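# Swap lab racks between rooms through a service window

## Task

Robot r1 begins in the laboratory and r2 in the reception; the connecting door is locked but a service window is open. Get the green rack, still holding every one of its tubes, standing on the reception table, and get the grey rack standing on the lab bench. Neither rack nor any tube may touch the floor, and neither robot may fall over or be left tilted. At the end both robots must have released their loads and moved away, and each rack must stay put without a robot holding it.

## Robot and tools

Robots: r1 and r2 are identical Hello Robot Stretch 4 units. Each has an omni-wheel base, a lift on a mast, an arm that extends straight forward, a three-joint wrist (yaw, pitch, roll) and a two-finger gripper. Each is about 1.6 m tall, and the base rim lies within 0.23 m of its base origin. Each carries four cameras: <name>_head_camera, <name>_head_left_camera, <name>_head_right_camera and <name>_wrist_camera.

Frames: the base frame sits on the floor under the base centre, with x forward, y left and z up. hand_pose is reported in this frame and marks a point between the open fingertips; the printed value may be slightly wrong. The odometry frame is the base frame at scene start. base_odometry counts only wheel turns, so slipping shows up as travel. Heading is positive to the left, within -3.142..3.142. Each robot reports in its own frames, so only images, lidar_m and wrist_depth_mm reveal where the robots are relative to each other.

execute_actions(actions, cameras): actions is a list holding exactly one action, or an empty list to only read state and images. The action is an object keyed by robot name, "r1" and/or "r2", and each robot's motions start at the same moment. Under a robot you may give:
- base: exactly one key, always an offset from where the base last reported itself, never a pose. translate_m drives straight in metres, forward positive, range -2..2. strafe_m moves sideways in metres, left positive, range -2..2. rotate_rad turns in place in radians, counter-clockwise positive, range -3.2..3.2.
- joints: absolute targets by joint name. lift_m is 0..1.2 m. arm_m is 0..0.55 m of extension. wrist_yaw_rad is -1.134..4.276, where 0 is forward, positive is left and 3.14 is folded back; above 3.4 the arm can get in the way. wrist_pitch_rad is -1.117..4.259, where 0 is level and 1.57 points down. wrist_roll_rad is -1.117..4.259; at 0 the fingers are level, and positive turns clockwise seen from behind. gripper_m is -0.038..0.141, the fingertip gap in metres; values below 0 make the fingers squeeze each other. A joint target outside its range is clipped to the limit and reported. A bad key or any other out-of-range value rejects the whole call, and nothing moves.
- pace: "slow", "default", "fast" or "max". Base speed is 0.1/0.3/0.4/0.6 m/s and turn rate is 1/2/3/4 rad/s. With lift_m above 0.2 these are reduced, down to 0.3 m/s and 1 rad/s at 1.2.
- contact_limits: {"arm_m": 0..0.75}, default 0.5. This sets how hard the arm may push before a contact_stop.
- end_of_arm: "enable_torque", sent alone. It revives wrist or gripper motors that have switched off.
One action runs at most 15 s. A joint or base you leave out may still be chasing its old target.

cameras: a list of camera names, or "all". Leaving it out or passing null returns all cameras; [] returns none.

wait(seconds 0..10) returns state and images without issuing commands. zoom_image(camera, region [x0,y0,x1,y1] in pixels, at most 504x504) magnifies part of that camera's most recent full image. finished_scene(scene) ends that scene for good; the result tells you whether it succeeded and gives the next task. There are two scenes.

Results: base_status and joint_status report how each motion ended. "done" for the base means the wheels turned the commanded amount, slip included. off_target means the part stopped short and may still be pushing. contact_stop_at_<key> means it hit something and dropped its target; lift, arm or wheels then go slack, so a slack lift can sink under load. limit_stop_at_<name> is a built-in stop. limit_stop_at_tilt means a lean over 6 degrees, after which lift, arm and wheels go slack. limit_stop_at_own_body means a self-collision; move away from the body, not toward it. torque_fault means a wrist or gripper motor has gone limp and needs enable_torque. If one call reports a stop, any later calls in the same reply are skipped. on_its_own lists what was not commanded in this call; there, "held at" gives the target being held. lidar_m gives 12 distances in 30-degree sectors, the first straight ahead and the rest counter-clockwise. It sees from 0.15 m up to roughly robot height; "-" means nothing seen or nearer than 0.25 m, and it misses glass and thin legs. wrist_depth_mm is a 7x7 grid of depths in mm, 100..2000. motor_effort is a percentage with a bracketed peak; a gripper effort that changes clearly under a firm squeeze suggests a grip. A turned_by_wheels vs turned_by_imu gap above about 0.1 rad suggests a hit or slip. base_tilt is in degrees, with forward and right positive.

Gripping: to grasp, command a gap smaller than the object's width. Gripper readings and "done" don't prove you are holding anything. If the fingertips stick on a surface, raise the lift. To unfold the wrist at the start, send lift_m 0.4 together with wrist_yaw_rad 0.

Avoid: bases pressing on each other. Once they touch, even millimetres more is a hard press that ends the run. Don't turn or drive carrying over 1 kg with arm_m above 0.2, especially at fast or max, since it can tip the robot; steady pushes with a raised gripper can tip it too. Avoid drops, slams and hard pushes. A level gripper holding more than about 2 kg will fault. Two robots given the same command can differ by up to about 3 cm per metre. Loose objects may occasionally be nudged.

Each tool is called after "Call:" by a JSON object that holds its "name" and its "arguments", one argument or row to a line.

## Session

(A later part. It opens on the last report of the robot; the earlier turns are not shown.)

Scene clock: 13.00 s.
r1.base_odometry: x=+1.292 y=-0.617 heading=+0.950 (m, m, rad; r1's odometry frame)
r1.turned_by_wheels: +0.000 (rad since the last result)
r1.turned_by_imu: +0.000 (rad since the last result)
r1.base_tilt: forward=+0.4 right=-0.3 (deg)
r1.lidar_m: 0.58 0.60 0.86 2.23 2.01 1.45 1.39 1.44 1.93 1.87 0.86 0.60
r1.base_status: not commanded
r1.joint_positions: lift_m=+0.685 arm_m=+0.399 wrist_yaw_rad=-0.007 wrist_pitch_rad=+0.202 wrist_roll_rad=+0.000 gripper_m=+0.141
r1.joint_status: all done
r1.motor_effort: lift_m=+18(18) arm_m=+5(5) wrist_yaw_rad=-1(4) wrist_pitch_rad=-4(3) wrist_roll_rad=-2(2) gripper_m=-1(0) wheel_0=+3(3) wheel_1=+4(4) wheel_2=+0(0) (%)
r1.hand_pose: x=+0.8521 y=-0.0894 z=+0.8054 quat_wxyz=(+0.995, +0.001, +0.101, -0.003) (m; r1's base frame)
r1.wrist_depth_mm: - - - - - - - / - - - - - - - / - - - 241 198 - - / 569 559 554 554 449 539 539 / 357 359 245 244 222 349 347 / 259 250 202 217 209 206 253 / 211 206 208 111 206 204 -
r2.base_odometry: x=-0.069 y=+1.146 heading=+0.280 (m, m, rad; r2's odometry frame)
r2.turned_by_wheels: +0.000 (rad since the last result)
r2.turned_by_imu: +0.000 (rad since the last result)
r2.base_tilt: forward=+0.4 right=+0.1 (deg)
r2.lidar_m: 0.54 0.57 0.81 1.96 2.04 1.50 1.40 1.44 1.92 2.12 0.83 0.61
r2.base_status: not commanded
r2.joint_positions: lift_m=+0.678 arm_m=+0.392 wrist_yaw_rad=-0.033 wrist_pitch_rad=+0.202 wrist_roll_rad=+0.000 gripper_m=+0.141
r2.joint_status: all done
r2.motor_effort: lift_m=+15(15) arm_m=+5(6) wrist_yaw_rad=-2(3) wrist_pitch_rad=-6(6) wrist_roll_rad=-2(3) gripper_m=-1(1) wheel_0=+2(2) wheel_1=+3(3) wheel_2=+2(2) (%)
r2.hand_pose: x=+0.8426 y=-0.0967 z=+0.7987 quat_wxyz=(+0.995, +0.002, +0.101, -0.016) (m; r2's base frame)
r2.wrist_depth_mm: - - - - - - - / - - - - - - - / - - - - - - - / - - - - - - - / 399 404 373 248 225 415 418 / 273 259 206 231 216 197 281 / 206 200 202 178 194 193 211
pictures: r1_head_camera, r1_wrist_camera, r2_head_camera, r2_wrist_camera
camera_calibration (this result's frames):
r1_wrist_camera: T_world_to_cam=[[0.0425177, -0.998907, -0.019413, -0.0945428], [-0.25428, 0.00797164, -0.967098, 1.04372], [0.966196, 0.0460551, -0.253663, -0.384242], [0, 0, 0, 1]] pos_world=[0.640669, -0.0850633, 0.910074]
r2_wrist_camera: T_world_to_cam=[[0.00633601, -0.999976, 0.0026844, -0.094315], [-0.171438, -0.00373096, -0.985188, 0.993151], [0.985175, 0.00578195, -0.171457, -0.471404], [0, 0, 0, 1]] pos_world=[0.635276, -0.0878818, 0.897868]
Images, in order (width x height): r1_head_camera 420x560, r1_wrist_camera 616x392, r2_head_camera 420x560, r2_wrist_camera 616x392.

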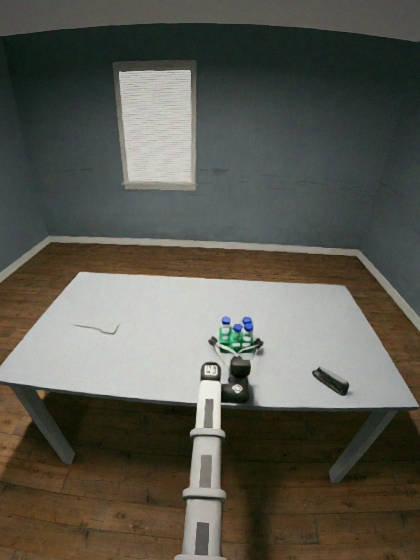

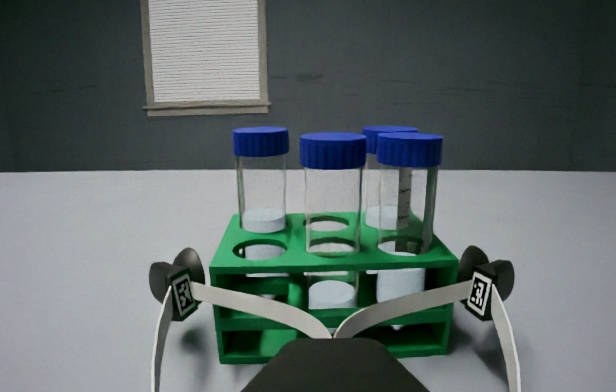

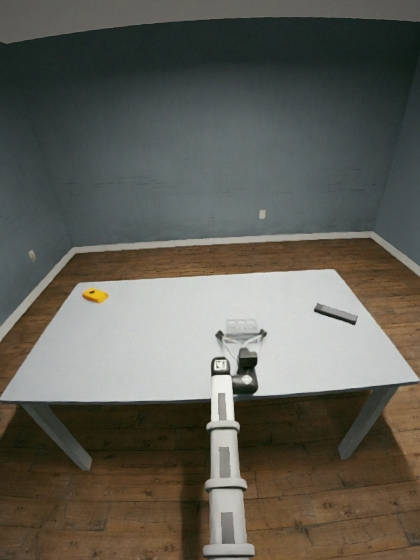

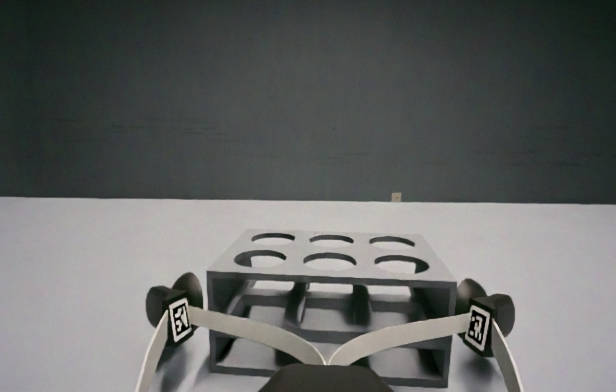

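Call:
{"name": "execute_actions", "arguments": {
  "actions": [
    {"r1":{"joints":{"arm_m":0.418,"lift_m":0.673}},"r2":{"joints":{"arm_m":0.41,"lift_m":0.673,"wrist_yaw_rad":-0.04}}}
  ],
  "cameras": ["r1_wrist_camera","r2_wrist_camera"]
}}

Call:
{"name": "execute_actions", "arguments": {
  "actions": [
    {"r1":{"joints":{"gripper_m":0.07}},"r2":{"joints":{"gripper_m":0.07}}}
  ],
  "cameras": ["r1_wrist_camera","r2_wrist_camera","r1_head_camera","r2_head_camera"]
}}

Call:
{"name": "zoom_image", "arguments": {
  "camera": "r1_head_camera",
  "region": [180, 300, 300, 410]
}}

Call:
{"name": "zoom_image", "arguments": {
  "camera": "r2_head_camera",
  "region": [180, 300, 300, 410]
}}

Scene clock: 13.97 s.
r1.base_odometry: x=+1.292 y=-0.617 heading=+0.950 (m, m, rad; r1's odometry frame)
r1.turned_by_wheels: +0.000 (rad since the last result)
r1.turned_by_imu: +0.000 (rad since the last result)
r1.base_tilt: forward=+0.5 right=-0.3 (deg)
r1.lidar_m: 0.59 0.61 0.86 2.23 1.98 1.44 1.39 1.45 1.93 1.88 0.85 0.61
r1.base_status: not commanded
r1.joint_positions: lift_m=+0.673 arm_m=+0.417 wrist_yaw_rad=-0.007 wrist_pitch_rad=+0.202 wrist_roll_rad=+0.000 gripper_m=+0.141
r1.joint_status: all done
r1.motor_effort: lift_m=+18(20) arm_m=+5(3) wrist_yaw_rad=+0(0) wrist_pitch_rad=-5(4) wrist_roll_rad=-2(2) gripper_m=+2(2) wheel_0=+3(2) wheel_1=+4(4) wheel_2=+1(1) (%)
r1.hand_pose: x=+0.8701 y=-0.0894 z=+0.7935 quat_wxyz=(+0.995, +0.001, +0.101, -0.003) (m; r1's base frame)
r1.wrist_depth_mm: - - - - - - - / - - - - - - - / - - - 234 191 - - / 517 512 462 504 245 496 492 / 327 329 224 218 204 216 317 / 238 229 202 199 198 206 234 / 193 189 198 111 189 187 -
r2.base_odometry: x=-0.069 y=+1.146 heading=+0.280 (m, m, rad; r2's odometry frame)
r2.turned_by_wheels: +0.000 (rad since the last result)
r2.turned_by_imu: +0.000 (rad since the last result)
r2.base_tilt: forward=+0.6 right=+0.0 (deg)
r2.lidar_m: 0.57 0.58 0.79 1.94 2.02 1.50 1.40 1.47 1.95 2.12 0.82 0.59
r2.base_status: not commanded
r2.joint_positions: lift_m=+0.673 arm_m=+0.409 wrist_yaw_rad=-0.040 wrist_pitch_rad=+0.202 wrist_roll_rad=+0.000 gripper_m=+0.141
r2.joint_status: all done
r2.motor_effort: lift_m=+14(16) arm_m=+5(6) wrist_yaw_rad=-3(8) wrist_pitch_rad=-7(9) wrist_roll_rad=-1(2) gripper_m=-1(2) wheel_0=+2(2) wheel_1=+3(3) wheel_2=+2(2) (%)
r2.hand_pose: x=+0.8589 y=-0.0986 z=+0.7937 quat_wxyz=(+0.995, +0.002, +0.101, -0.020) (m; r2's base frame)
r2.wrist_depth_mm: - - - - - - - / - - - - - - - / - - - - - - - / - - - - - - - / 384 389 267 221 218 399 399 / 263 250 192 224 221 197 271 / 198 192 195 179 191 188 204
pictures: r1_wrist_camera, r2_wrist_camera
camera_calibration (this result's frames):
r1_wrist_camera: T_world_to_cam=[[0.0424173, -0.998911, -0.0194129, -0.095482], [-0.254278, 0.00799707, -0.967098, 1.03673], [0.9662, 0.045958, -0.253662, -0.404683], [0, 0, 0, 1]] pos_world=[0.658672, -0.0850704, 0.898109]
r2_wrist_camera: T_world_to_cam=[[-0.000721264, -0.999996, 0.00268459, -0.0903164], [-0.17146, -0.00252117, -0.985188, 0.991163], [0.985191, -0.00117088, -0.171457, -0.488999], [0, 0, 0, 1]] pos_world=[0.651637, -0.0883898, 0.892882]
Images, in order (width x height): r1_wrist_camera 616x392, r2_wrist_camera 616x392.

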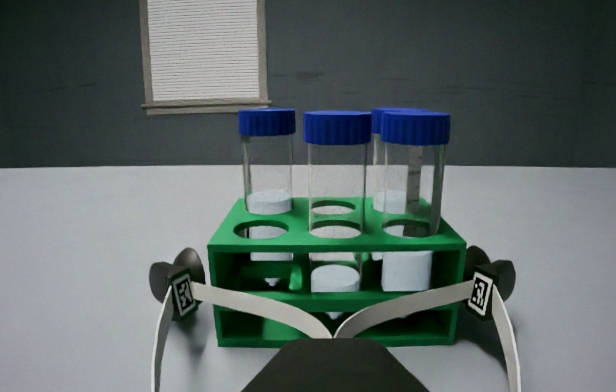

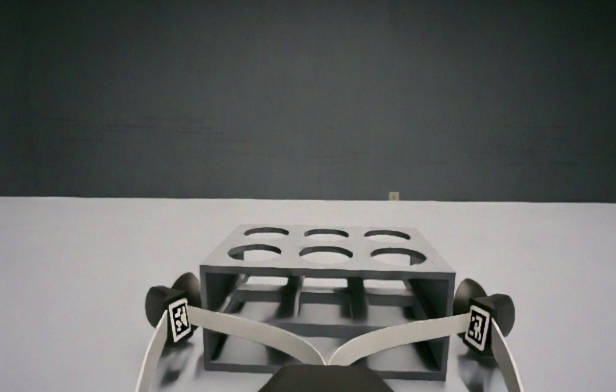

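Scene clock: 15.70 s.
r1.base_odometry: x=+1.292 y=-0.617 heading=+0.950 (m, m, rad; r1's odometry frame)
r1.turned_by_wheels: +0.000 (rad since the last result)
r1.turned_by_imu: +0.000 (rad since the last result)
r1.base_tilt: forward=+0.4 right=-0.3 (deg)
r1.lidar_m: 0.57 0.60 0.86 2.23 1.98 1.45 1.39 1.46 1.94 1.86 0.86 0.61
r1.base_status: not commanded
r1.joint_positions: lift_m=+0.673 arm_m=+0.417 wrist_yaw_rad=-0.007 wrist_pitch_rad=+0.205 wrist_roll_rad=+0.000 gripper_m=+0.070
r1.joint_status: all done
r1.motor_effort: lift_m=+18(18) arm_m=+5(5) wrist_yaw_rad=+0(0) wrist_pitch_rad=-12(12) wrist_roll_rad=-2(2) gripper_m=-18(19) wheel_0=+3(2) wheel_1=+3(4) wheel_2=+1(1) (%)
r1.hand_pose: x=+0.8699 y=-0.0894 z=+0.7927 quat_wxyz=(+0.995, +0.001, +0.102, -0.004) (m; r1's base frame)
r1.wrist_depth_mm: - - - - - - - / - - - - - - - / - - - - 221 - - / 504 500 496 488 235 480 480 / 322 322 213 211 189 293 310 / 234 212 189 192 188 180 240 / 190 186 189 111 140 185 -
r2.base_odometry: x=-0.069 y=+1.146 heading=+0.280 (m, m, rad; r2's odometry frame)
r2.turned_by_wheels: +0.000 (rad since the last result)
r2.turned_by_imu: +0.000 (rad since the last result)
r2.base_tilt: forward=+0.7 right=+0.1 (deg)
r2.lidar_m: 0.56 0.59 0.80 1.95 2.02 1.49 1.42 1.47 1.93 2.11 0.83 0.57
r2.base_status: not commanded
r2.joint_positions: lift_m=+0.673 arm_m=+0.409 wrist_yaw_rad=-0.040 wrist_pitch_rad=+0.203 wrist_roll_rad=+0.000 gripper_m=+0.070
r2.joint_status: all done
r2.motor_effort: lift_m=+15(15) arm_m=+5(5) wrist_yaw_rad=-1(2) wrist_pitch_rad=-11(11) wrist_roll_rad=-2(2) gripper_m=-21(23) wheel_0=+2(2) wheel_1=+3(3) wheel_2=+2(2) (%)
r2.hand_pose: x=+0.8588 y=-0.0986 z=+0.7934 quat_wxyz=(+0.995, +0.002, +0.101, -0.020) (m; r2's base frame)
r2.wrist_depth_mm: - - - - - - - / - - - - - - - / - - - - - - - / - - - - - - - / 382 384 216 206 204 394 397 / 260 262 187 211 209 180 267 / 197 181 180 189 172 177 183
pictures: r1_head_camera, r1_wrist_camera, r2_head_camera, r2_wrist_camera
camera_calibration (this result's frames):
r1_wrist_camera: T_world_to_cam=[[0.0423327, -0.998912, -0.0195458, -0.09532], [-0.256889, 0.00802313, -0.966408, 1.03764], [0.965513, 0.0459317, -0.25627, -0.402075], [0, 0, 0, 1]] pos_world=[0.658803, -0.0850735, 0.897883]
r2_wrist_camera: T_world_to_cam=[[-0.000717983, -0.999996, 0.00264127, -0.0902814], [-0.172555, -0.00247776, -0.984997, 0.99163], [0.985, -0.00116298, -0.172552, -0.487957], [0, 0, 0, 1]] pos_world=[0.651683, -0.0883916, 0.892793]
Images, in order (width x height): r1_head_camera 420x560, r1_wrist_camera 616x392, r2_head_camera 420x560, r2_wrist_camera 616x392.

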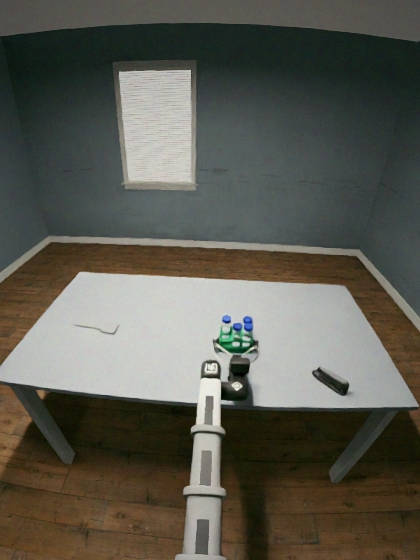

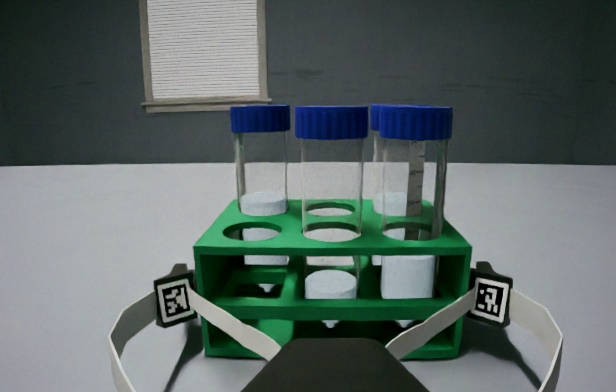

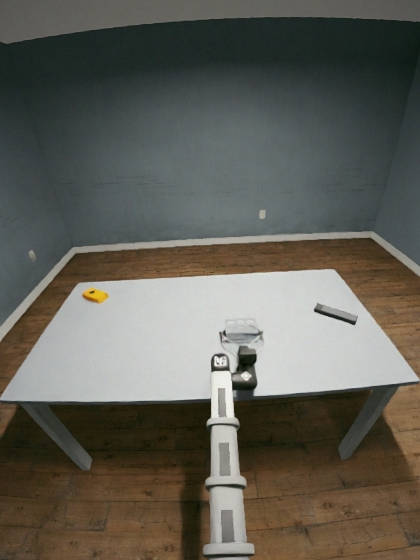

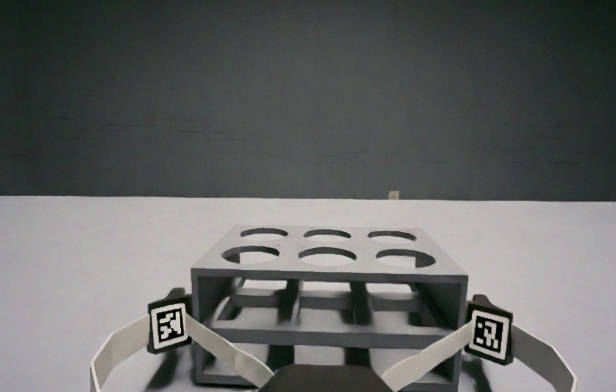

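Region (180, 300, 300, 410) of r1_head_camera's 420x560 image, scaled by 4.200, with more detail than that image has; it fills the top 462 rows of this view, and the rest is white.

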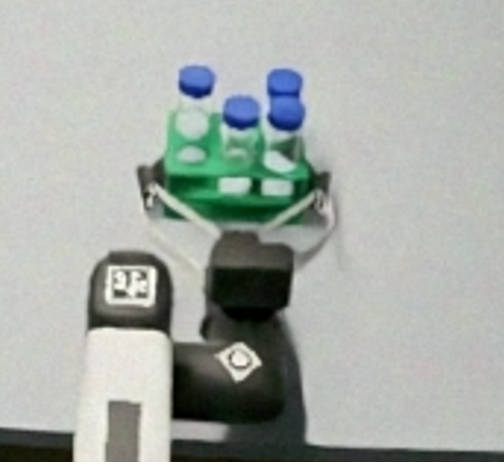

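Region (180, 300, 300, 410) of r2_head_camera's 420x560 image, scaled by 4.200, with more detail than that image has; it fills the top 462 rows of this view, and the rest is white.

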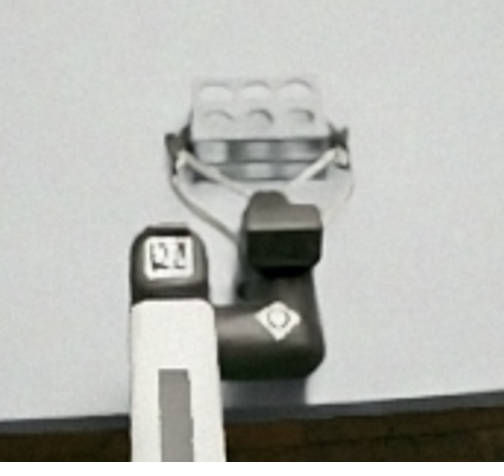

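Good grips. Squeeze a little more and lift.

Call:
{"name": "execute_actions", "arguments": {
  "actions": [
    {"r1":{"joints":{"gripper_m":0.05,"lift_m":0.76}},"r2":{"joints":{"gripper_m":0.055,"lift_m":0.76}}}
  ],
  "cameras": ["r1_wrist_camera","r2_wrist_camera"]
}}

Scene clock: 17.13 s.
r1.base_odometry: x=+1.292 y=-0.617 heading=+0.950 (m, m, rad; r1's odometry frame)
r1.turned_by_wheels: +0.000 (rad since the last result)
r1.turned_by_imu: +0.000 (rad since the last result)
r1.base_tilt: forward=+0.4 right=-0.3 (deg)
r1.lidar_m: 0.57 0.62 0.86 2.23 1.98 1.45 1.38 1.45 1.93 1.87 0.87 0.62
r1.base_status: not commanded
r1.joint_positions: lift_m=+0.760 arm_m=+0.417 wrist_yaw_rad=-0.007 wrist_pitch_rad=+0.205 wrist_roll_rad=+0.000 gripper_m=+0.051
r1.joint_status: all done
r1.motor_effort: lift_m=+23(25) arm_m=+4(5) wrist_yaw_rad=-1(0) wrist_pitch_rad=-12(14) wrist_roll_rad=-2(2) gripper_m=-21(24) wheel_0=+3(2) wheel_1=+4(4) wheel_2=+1(1) (%)
r1.hand_pose: x=+0.8699 y=-0.0894 z=+0.8791 quat_wxyz=(+0.995, +0.001, +0.102, -0.004) (m; r1's base frame)
r1.wrist_depth_mm: - - - - - - - / - - - - - - - / - - - - - - - / - - - - 229 - - / 535 539 213 205 182 455 517 / 389 181 186 189 182 173 402 / 317 307 300 111 133 303 -
r2.base_odometry: x=-0.069 y=+1.146 heading=+0.280 (m, m, rad; r2's odometry frame)
r2.turned_by_wheels: +0.000 (rad since the last result)
r2.turned_by_imu: +0.000 (rad since the last result)
r2.base_tilt: forward=+0.5 right=-0.2 (deg)
r2.lidar_m: 0.55 0.58 0.81 1.96 2.03 1.47 1.41 1.46 1.94 2.12 0.81 0.58
r2.base_status: not commanded
r2.joint_positions: lift_m=+0.760 arm_m=+0.409 wrist_yaw_rad=-0.040 wrist_pitch_rad=+0.203 wrist_roll_rad=+0.000 gripper_m=+0.056
r2.joint_status: all done
r2.motor_effort: lift_m=+25(26) arm_m=+6(5) wrist_yaw_rad=-3(2) wrist_pitch_rad=-11(11) wrist_roll_rad=-2(1) gripper_m=-25(24) wheel_0=+2(2) wheel_1=+3(3) wheel_2=+2(2) (%)
r2.hand_pose: x=+0.8588 y=-0.0986 z=+0.8795 quat_wxyz=(+0.995, +0.002, +0.102, -0.020) (m; r2's base frame)
r2.wrist_depth_mm: - - - - - - - / - - - - - - - / - - - - - - - / - - - - - - - / 634 654 236 213 213 661 668 / 439 415 190 208 208 183 449 / 330 304 175 187 167 169 307
pictures: r1_wrist_camera, r2_wrist_camera
camera_calibration (this result's frames):
r1_wrist_camera: T_world_to_cam=[[0.042325, -0.998912, -0.0195654, -0.0936054], [-0.257268, 0.00802602, -0.966307, 1.12142], [0.965413, 0.0459324, -0.256649, -0.379482], [0, 0, 0, 1]] pos_world=[0.658825, -0.0850737, 0.984414]
r2_wrist_camera: T_world_to_cam=[[-0.00071741, -0.999996, 0.00263186, -0.0905004], [-0.172787, -0.00246832, -0.984956, 1.07656], [0.984959, -0.00116137, -0.172784, -0.472857], [0, 0, 0, 1]] pos_world=[0.651696, -0.088392, 0.978903]
Images, in order (width x height): r1_wrist_camera 616x392, r2_wrist_camera 616x392.

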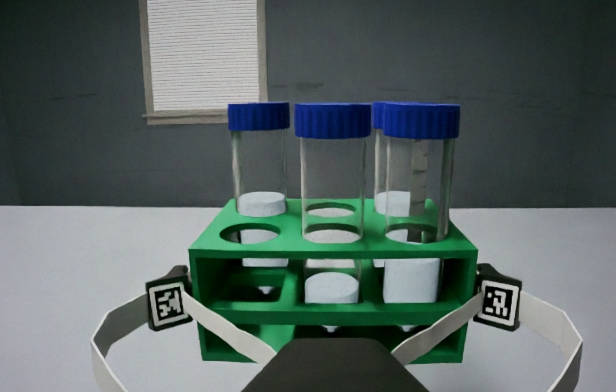

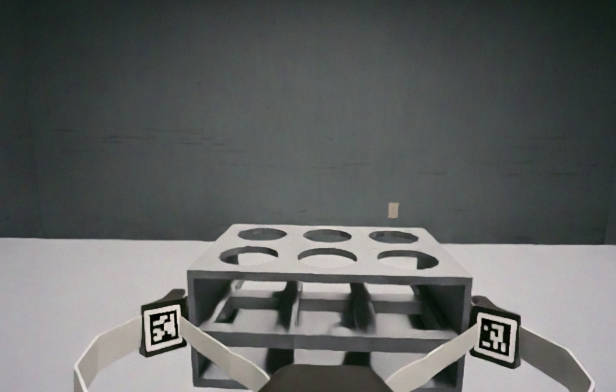

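Call:
{"name": "execute_actions", "arguments": {
  "actions": [
    {"r1":{"base":{"rotate_rad":1.53},"joints":{"arm_m":0.0,"lift_m":0.92}},"r2":{"base":{"rotate_rad":-1.57},"joints":{"arm_m":0,"lift_m":0.92}}}
  ]
}}

Scene clock: 19.60 s.
r1.base_odometry: x=+1.292 y=-0.617 heading=+2.479 (m, m, rad; r1's odometry frame)
r1.turned_by_wheels: +1.529 (rad since the last result)
r1.turned_by_imu: +1.568 (rad since the last result)
r1.base_tilt: forward=+0.3 right=-0.2 (deg)
r1.lidar_m: 0.40 2.04 1.46 1.38 1.44 1.97 1.89 0.88 0.61 0.58 0.59 0.40
r1.base_status: done
r1.joint_positions: lift_m=+0.920 arm_m=+0.001 wrist_yaw_rad=-0.007 wrist_pitch_rad=+0.205 wrist_roll_rad=+0.000 gripper_m=+0.051
r1.joint_status: all done
r1.motor_effort: lift_m=+23(24) arm_m=-5(4) wrist_yaw_rad=+0(8) wrist_pitch_rad=-12(14) wrist_roll_rad=-2(2) gripper_m=-21(20) wheel_0=-3(11) wheel_1=-5(11) wheel_2=-4(11) (%)
r1.hand_pose: x=+0.4535 y=-0.0894 z=+1.0391 quat_wxyz=(+0.995, +0.001, +0.102, -0.004) (m; r1's base frame)
r1.wrist_depth_mm: - - - - - - - / - - - - - - - / - - - - - - - / - - - - 228 - - / - - 212 205 182 - - / - 181 187 189 182 173 - / 1708 1618 1618 111 133 1618 -
r2.base_odometry: x=-0.069 y=+1.146 heading=-1.289 (m, m, rad; r2's odometry frame)
r2.turned_by_wheels: -1.569 (rad since the last result)
r2.turned_by_imu: -1.560 (rad since the last result)
r2.base_tilt: forward=+0.6 right=-0.2 (deg)
r2.lidar_m: 0.41 0.80 0.58 0.54 0.58 0.83 1.95 2.02 1.48 1.40 1.45 1.98
r2.base_status: done
r2.joint_positions: lift_m=+0.920 arm_m=+0.001 wrist_yaw_rad=-0.040 wrist_pitch_rad=+0.204 wrist_roll_rad=+0.000 gripper_m=+0.056
r2.joint_status: all done
r2.motor_effort: lift_m=+25(27) arm_m=-5(5) wrist_yaw_rad=+0(6) wrist_pitch_rad=-10(12) wrist_roll_rad=-2(2) gripper_m=-25(24) wheel_0=+3(8) wheel_1=+3(8) wheel_2=+2(8) (%)
r2.hand_pose: x=+0.4511 y=-0.0987 z=+1.0394 quat_wxyz=(+0.995, +0.002, +0.102, -0.020) (m; r2's base frame)
r2.wrist_depth_mm: - 1808 1808 1983 1921 1921 1921 / - - - - 1983 1983 1921 / - - - - - - 1921 / - - - - - - 1983 / - - 236 212 215 - 1921 / - - 190 208 208 173 1983 / 1808 1661 175 187 167 169 1661
pictures: r1_head_camera, r1_head_left_camera, r1_head_right_camera, r1_wrist_camera, r2_head_camera, r2_head_left_camera, r2_head_right_camera, r2_wrist_camera
camera_calibration (this result's frames):
r1_wrist_camera: T_world_to_cam=[[0.0422929, -0.998915, -0.0195188, -0.0728956], [-0.257287, 0.00798836, -0.966302, 1.16891], [0.965409, 0.0458897, -0.25667, 0.0636214], [0, 0, 0, 1]] pos_world=[0.242407, -0.0850737, 1.14443]
r2_wrist_camera: T_world_to_cam=[[-0.000967746, -0.999996, 0.00265239, -0.0911934], [-0.172973, -0.00244502, -0.984923, 1.16372], [0.984926, -0.00141195, -0.17297, -0.0434557], [0, 0, 0, 1]] pos_world=[0.244005, -0.0884091, 1.1389]
Images, in order (width x height): r1_head_camera 420x560, r1_head_left_camera 420x672, r1_head_right_camera 420x672, r1_wrist_camera 616x392, r2_head_camera 420x560, r2_head_left_camera 420x672, r2_head_right_camera 420x672, r2_wrist_camera 616x392.

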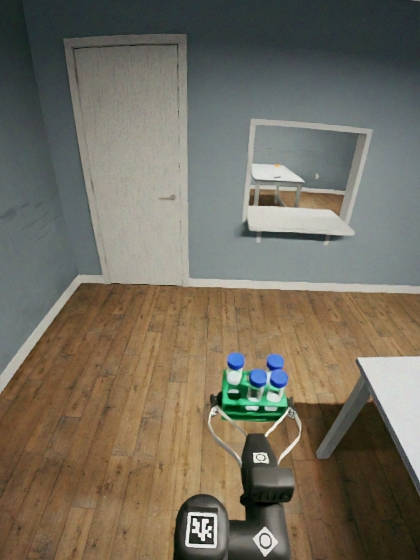

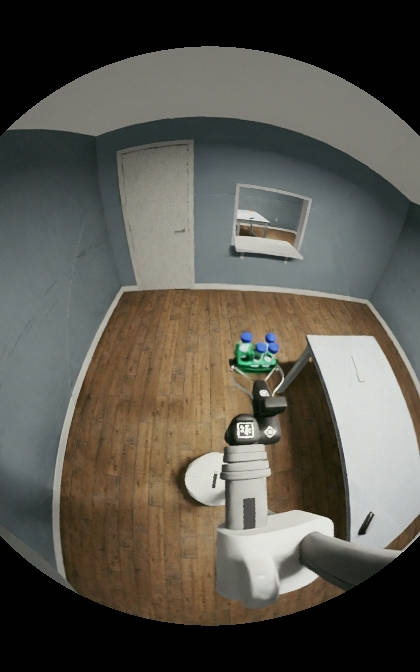

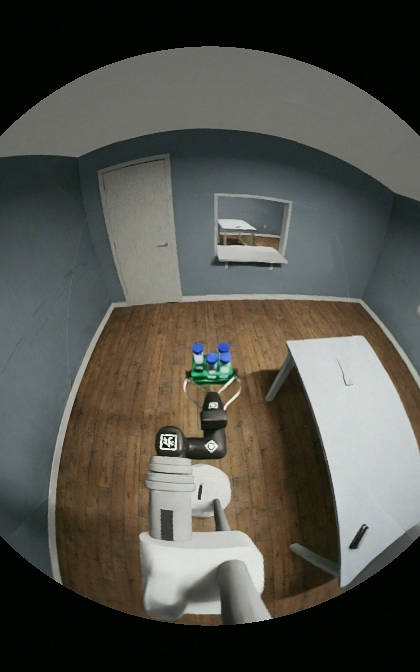

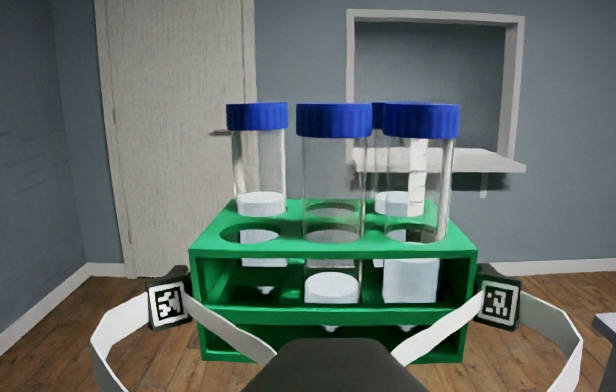

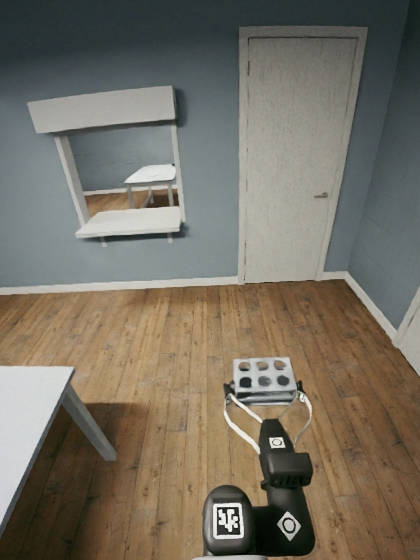

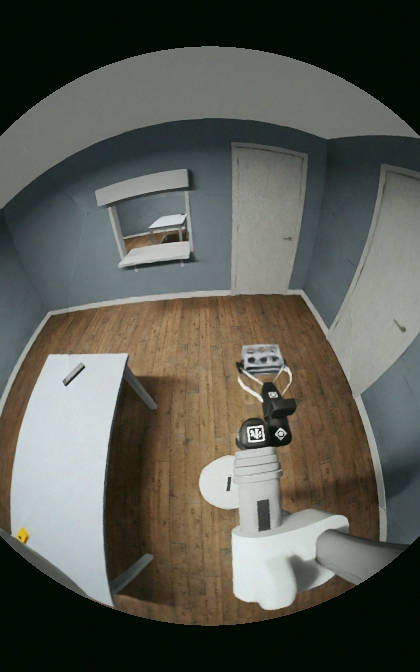

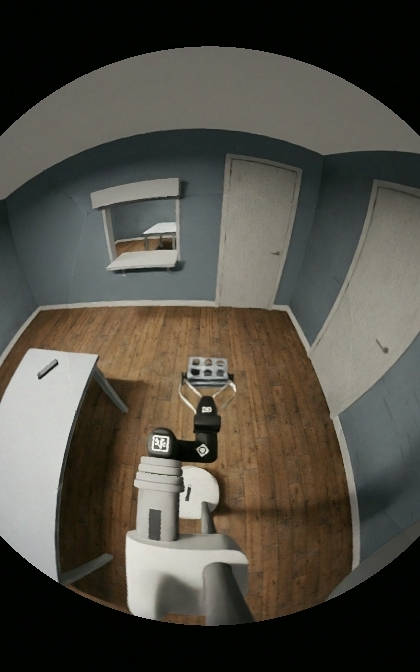

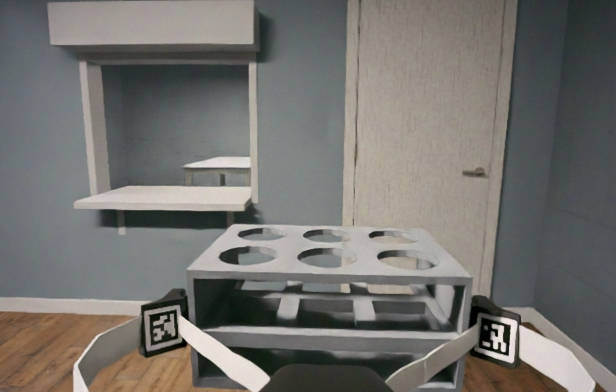

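Call:
{"name": "execute_actions", "arguments": {
  "actions": [
    {"r1":{"base":{"translate_m":1.6},"joints":{"lift_m":0.78},"pace":"fast"},"r2":{"base":{"translate_m":1.5},"joints":{"lift_m":0.78},"pace":"fast"}}
  ],
  "cameras": []
}}

Call:
{"name": "execute_actions", "arguments": {
  "actions": [
    {"r1":{"base":{"strafe_m":-0.76},"pace":"fast"},"r2":{"base":{"strafe_m":0.62},"pace":"fast"}}
  ]
}}

Scene clock: 25.43 s.
r1.base_odometry: x=+0.030 y=+0.366 heading=+2.480 (m, m, rad; r1's odometry frame)
r1.turned_by_wheels: +0.000 (rad since the last result)
r1.turned_by_imu: -0.002 (rad since the last result)
r1.base_tilt: forward=+0.3 right=-0.3 (deg)
r1.lidar_m: 0.39 0.81 1.11 1.41 1.47 1.99 3.55 0.96 1.15 3.30 0.89 0.41
r1.base_status: done
r1.joint_positions: lift_m=+0.780 arm_m=+0.001 wrist_yaw_rad=-0.007 wrist_pitch_rad=+0.205 wrist_roll_rad=+0.000 gripper_m=+0.051
r1.joint_status: all done
r1.motor_effort: lift_m=+19(22) arm_m=-4(4) wrist_yaw_rad=-1(0) wrist_pitch_rad=-14(15) wrist_roll_rad=-1(2) gripper_m=-23(18) wheel_0=+3(9) wheel_1=+4(10) wheel_2=-1(12) (%)
r1.hand_pose: x=+0.4534 y=-0.0894 z=+0.8994 quat_wxyz=(+0.995, +0.001, +0.103, -0.003) (m; r1's base frame)
r1.wrist_depth_mm: 517 544 539 539 535 - - / 535 554 559 554 549 - - / 559 580 585 580 569 - - / 580 609 603 597 228 891 891 / 609 634 213 206 182 508 569 / 640 181 187 189 182 173 445 / 676 683 691 111 133 683 -
r2.base_odometry: x=+0.348 y=-0.295 heading=-1.289 (m, m, rad; r2's odometry frame)
r2.turned_by_wheels: +0.000 (rad since the last result)
r2.turned_by_imu: +0.004 (rad since the last result)
r2.base_tilt: forward=+0.4 right=+0.1 (deg)
r2.lidar_m: 0.43 0.66 0.85 3.25 1.13 0.97 3.53 2.01 1.43 1.35 1.15 0.83
r2.base_status: done
r2.joint_positions: lift_m=+0.780 arm_m=+0.001 wrist_yaw_rad=-0.040 wrist_pitch_rad=+0.204 wrist_roll_rad=+0.000 gripper_m=+0.056
r2.joint_status: all done
r2.motor_effort: lift_m=+16(23) arm_m=-5(5) wrist_yaw_rad=-3(3) wrist_pitch_rad=-12(13) wrist_roll_rad=-2(2) gripper_m=-23(24) wheel_0=+1(7) wheel_1=+2(6) wheel_2=+0(12) (%)
r2.hand_pose: x=+0.4511 y=-0.0986 z=+0.9002 quat_wxyz=(+0.995, +0.002, +0.102, -0.020) (m; r2's base frame)
r2.wrist_depth_mm: - 564 569 564 564 539 539 / - 585 585 574 574 554 549 / - 597 597 597 585 564 564 / - 615 615 615 603 580 580 / 715 634 236 213 214 597 597 / 559 640 190 208 208 174 609 / 676 676 175 187 167 169 621
pictures: none
No camera images: the call's "cameras" was empty. Leave "cameras" out to get every camera's image.

Scene clock: 28.60 s.
r1.base_odometry: x=+0.497 y=+0.966 heading=+2.480 (m, m, rad; r1's odometry frame)
r1.turned_by_wheels: +0.000 (rad since the last result)
r1.turned_by_imu: +0.002 (rad since the last result)
r1.base_tilt: forward=+0.3 right=-0.4 (deg)
r1.lidar_m: 0.38 0.61 1.16 2.18 2.27 3.08 0.78 0.80 2.64 2.55 1.24 0.42
r1.base_status: done
r1.joint_positions: lift_m=+0.780 arm_m=+0.001 wrist_yaw_rad=-0.007 wrist_pitch_rad=+0.205 wrist_roll_rad=+0.000 gripper_m=+0.051
r1.joint_status: not commanded
r1.motor_effort: lift_m=+20(19) arm_m=-4(4) wrist_yaw_rad=+0(2) wrist_pitch_rad=-14(14) wrist_roll_rad=-2(2) gripper_m=-21(26) wheel_0=+3(13) wheel_1=-2(15) wheel_2=+0(3) (%)
r1.hand_pose: x=+0.4534 y=-0.0894 z=+0.8994 quat_wxyz=(+0.995, +0.001, +0.103, -0.004) (m; r1's base frame)
r1.wrist_depth_mm: - - - - - - 544 / - - 1618 - - - 564 / - - 1661 - - 676 591 / - 931 831 917 229 691 615 / 597 591 212 205 182 508 640 / 433 180 186 189 182 174 445 / 715 707 715 111 133 707 -
r2.base_odometry: x=+0.944 y=-0.123 heading=-1.289 (m, m, rad; r2's odometry frame)
r2.turned_by_wheels: +0.000 (rad since the last result)
r2.turned_by_imu: +0.000 (rad since the last result)
r2.base_tilt: forward=+0.5 right=+0.1 (deg)
r2.lidar_m: 0.44 0.60 0.89 2.71 2.84 0.81 0.77 2.92 2.08 1.99 1.17 0.63
r2.base_status: done
r2.joint_positions: lift_m=+0.780 arm_m=+0.001 wrist_yaw_rad=-0.040 wrist_pitch_rad=+0.204 wrist_roll_rad=+0.000 gripper_m=+0.056
r2.joint_status: not commanded
r2.motor_effort: lift_m=+16(16) arm_m=-5(5) wrist_yaw_rad=-2(5) wrist_pitch_rad=-12(12) wrist_roll_rad=-2(1) gripper_m=-22(25) wheel_0=+0(12) wheel_1=+1(14) wheel_2=+0(0) (%)
r2.hand_pose: x=+0.4511 y=-0.0986 z=+0.9002 quat_wxyz=(+0.995, +0.002, +0.102, -0.020) (m; r2's base frame)
r2.wrist_depth_mm: - - - - - 554 554 / - - - - - 569 564 / - - 1537 - - 580 580 / - - - - - 597 597 / 707 723 236 213 214 609 615 / 488 462 190 208 208 183 634 / 418 413 175 187 167 169 640
pictures: r1_head_camera, r1_head_left_camera, r1_head_right_camera, r1_wrist_camera, r2_head_camera, r2_head_left_camera, r2_head_right_camera, r2_wrist_camera
camera_calibration (this result's frames):
r1_wrist_camera: T_world_to_cam=[[0.0422947, -0.998915, -0.0195177, -0.0756207], [-0.257386, 0.00798206, -0.966276, 1.03392], [0.965383, 0.045892, -0.256769, 0.0279293], [0, 0, 0, 1]] pos_world=[0.242351, -0.0850732, 1.00474]
r2_wrist_camera: T_world_to_cam=[[-0.000667753, -0.999996, 0.00264869, -0.0908723], [-0.173063, -0.00249317, -0.984908, 1.02658], [0.984911, -0.00111607, -0.173061, -0.0674075], [0, 0, 0, 1]] pos_world=[0.243992, -0.0883877, 0.999659]
Images, in order (width x height): r1_head_camera 420x560, r1_head_left_camera 420x672, r1_head_right_camera 420x672, r1_wrist_camera 616x392, r2_head_camera 420x560, r2_head_left_camera 420x672, r2_head_right_camera 420x672, r2_wrist_camera 616x392.

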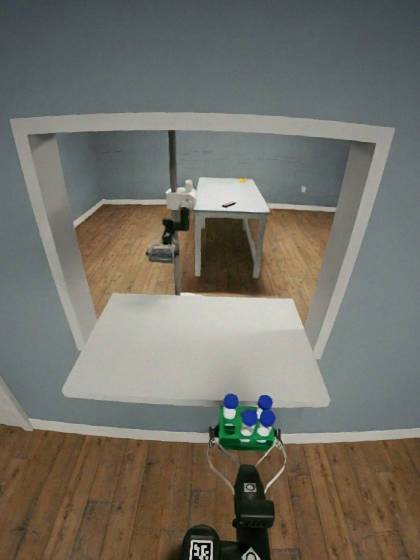

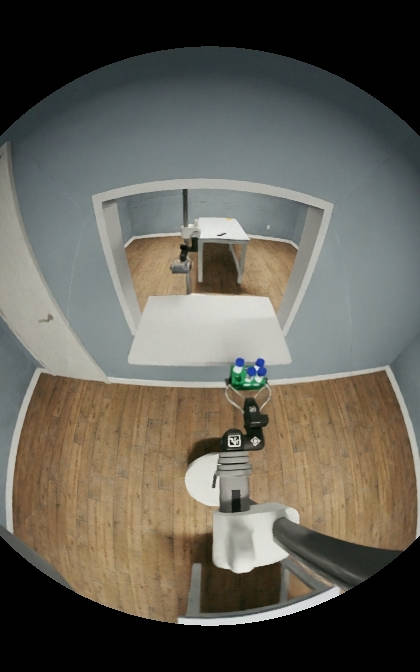

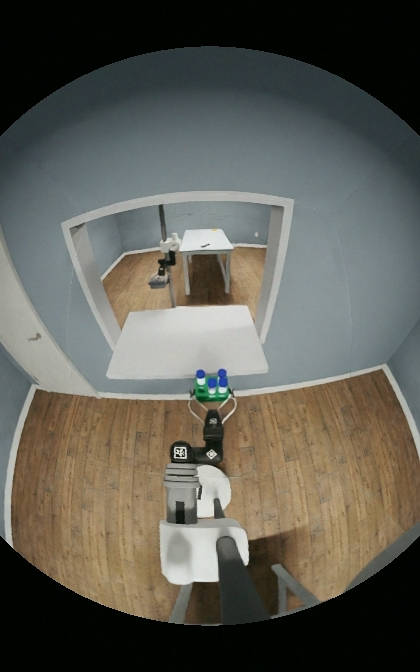

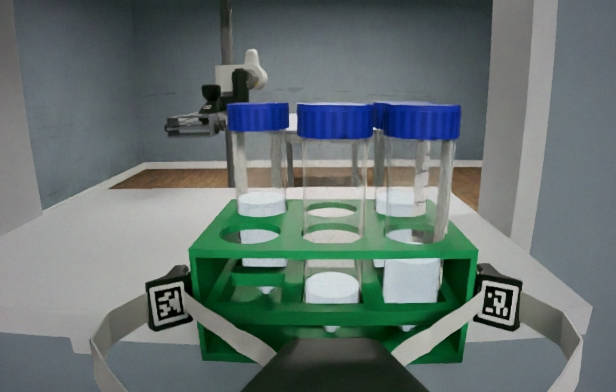

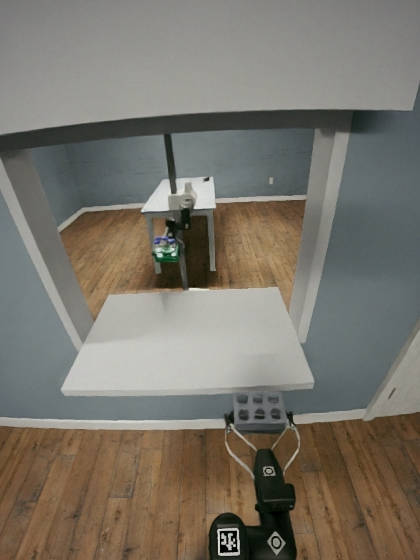

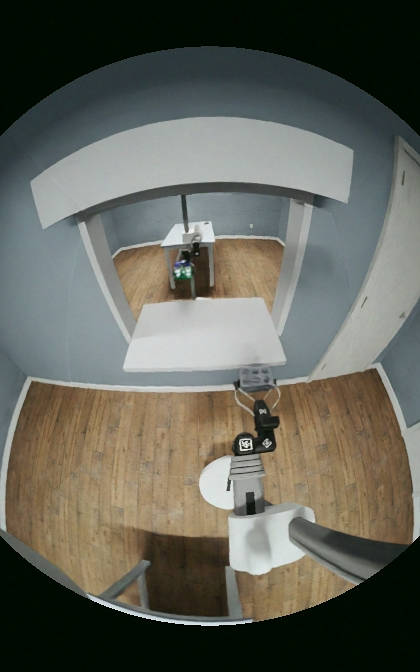

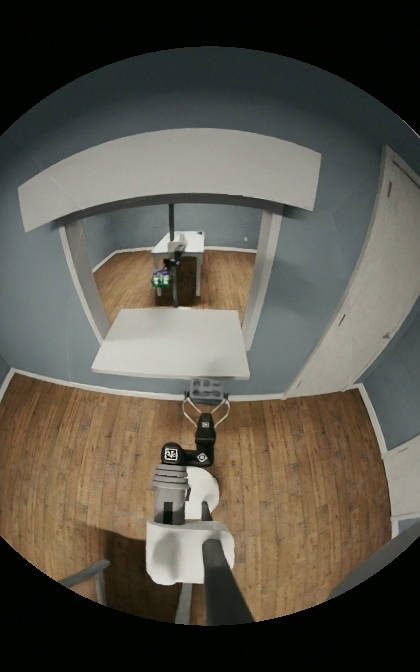

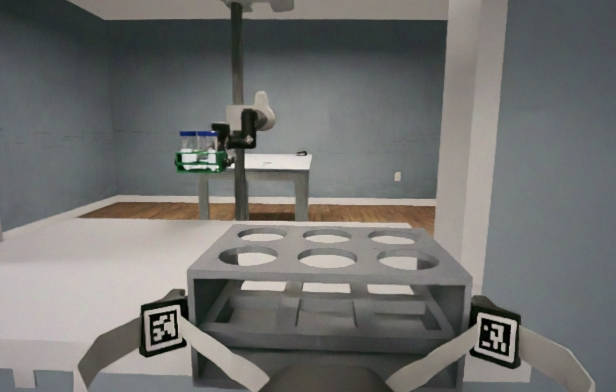

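Call:
{"name": "execute_actions", "arguments": {
  "actions": [
    {"r1":{"joints":{"arm_m":0.42,"lift_m":0.715}},"r2":{"base":{"strafe_m":0.05},"joints":{"arm_m":0.42,"lift_m":0.715}}}
  ],
  "cameras": ["r1_wrist_camera","r2_wrist_camera","r1_head_camera","r2_head_camera"]
}}

Scene clock: 33.17 s.
r1.base_odometry: x=+0.497 y=+0.966 heading=+2.480 (m, m, rad; r1's odometry frame)
r1.turned_by_wheels: +0.000 (rad since the last result)
r1.turned_by_imu: +0.001 (rad since the last result)
r1.base_tilt: forward=+0.3 right=-0.3 (deg)
r1.lidar_m: 0.60 0.62 1.13 2.18 2.27 3.06 0.78 0.81 2.63 2.52 1.18 0.65
r1.base_status: not commanded
r1.joint_positions: lift_m=+0.715 arm_m=+0.419 wrist_yaw_rad=-0.007 wrist_pitch_rad=+0.205 wrist_roll_rad=+0.000 gripper_m=+0.051
r1.joint_status: all done
r1.motor_effort: lift_m=+19(18) arm_m=+4(6) wrist_yaw_rad=+0(1) wrist_pitch_rad=-12(14) wrist_roll_rad=-2(2) gripper_m=-22(20) wheel_0=+3(3) wheel_1=-1(2) wheel_2=+0(0) (%)
r1.hand_pose: x=+0.8720 y=-0.0893 z=+0.8345 quat_wxyz=(+0.995, +0.001, +0.102, -0.003) (m; r1's base frame)
r1.wrist_depth_mm: - - - - - - - / - 521 878 - - - - / 466 525 - - 1983 - - / 336 - 1281 - 229 - - / 397 430 212 205 182 364 427 / 310 181 186 189 182 173 320 / 253 247 238 111 133 242 -
r2.base_odometry: x=+0.992 y=-0.109 heading=-1.289 (m, m, rad; r2's odometry frame)
r2.turned_by_wheels: +0.000 (rad since the last result)
r2.turned_by_imu: +0.001 (rad since the last result)
r2.base_tilt: forward=+0.6 right=-0.1 (deg)
r2.lidar_m: 0.58 0.61 1.18 2.63 2.78 0.80 0.77 2.93 2.13 2.05 1.18 0.63
r2.base_status: done
r2.joint_positions: lift_m=+0.715 arm_m=+0.419 wrist_yaw_rad=-0.040 wrist_pitch_rad=+0.203 wrist_roll_rad=+0.000 gripper_m=+0.056
r2.joint_status: all done
r2.motor_effort: lift_m=+15(15) arm_m=+5(6) wrist_yaw_rad=-2(1) wrist_pitch_rad=-11(12) wrist_roll_rad=-2(2) gripper_m=-24(23) wheel_0=+1(11) wheel_1=+2(10) wheel_2=+1(0) (%)
r2.hand_pose: x=+0.8688 y=-0.0986 z=+0.8353 quat_wxyz=(+0.995, +0.002, +0.102, -0.020) (m; r2's base frame)
r2.wrist_depth_mm: - - - - - - - / - - 1182 - - - - / - 530 1229 - - - - / 424 - - - - - - / 330 512 236 213 215 530 - / 347 330 190 208 208 173 359 / 264 242 175 187 167 169 245
pictures: r1_head_camera, r1_wrist_camera, r2_head_camera, r2_wrist_camera
camera_calibration (this result's frames):
r1_wrist_camera: T_world_to_cam=[[0.0425132, -0.998905, -0.0195079, -0.0947258], [-0.257199, 0.0079253, -0.966326, 1.07879], [0.965423, 0.0460991, -0.256581, -0.392936], [0, 0, 0, 1]] pos_world=[0.660841, -0.0850579, 0.939798]
r2_wrist_camera: T_world_to_cam=[[-0.000549743, -0.999996, 0.00265833, -0.0904995], [-0.172822, -0.00252332, -0.98495, 1.03479], [0.984953, -0.00100089, -0.17282, -0.490317], [0, 0, 0, 1]] pos_world=[0.661723, -0.0883788, 0.93472]
Images, in order (width x height): r1_head_camera 420x560, r1_wrist_camera 616x392, r2_head_camera 420x560, r2_wrist_camera 616x392.

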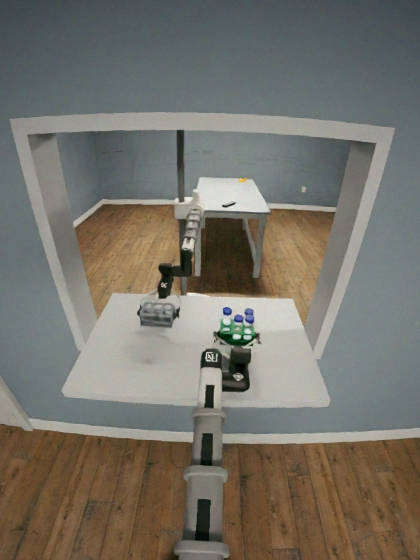

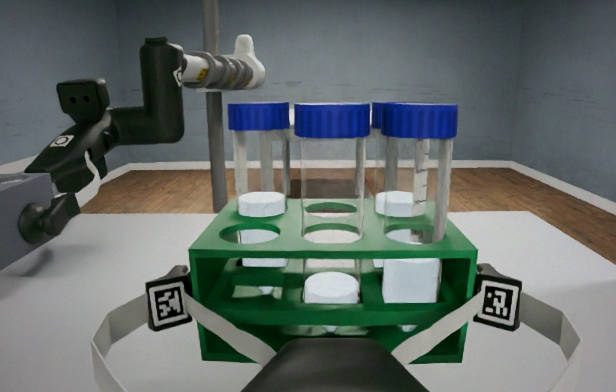

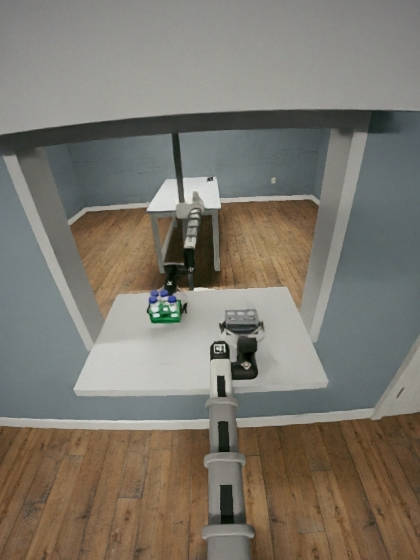

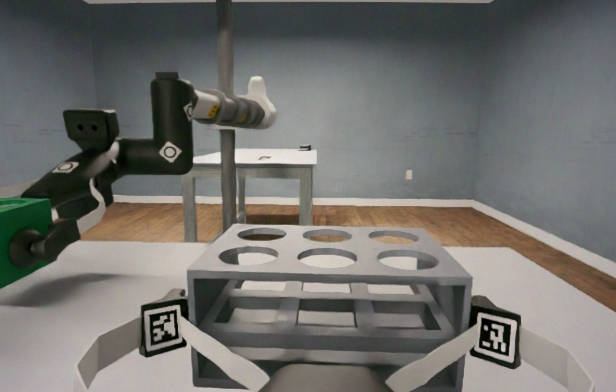

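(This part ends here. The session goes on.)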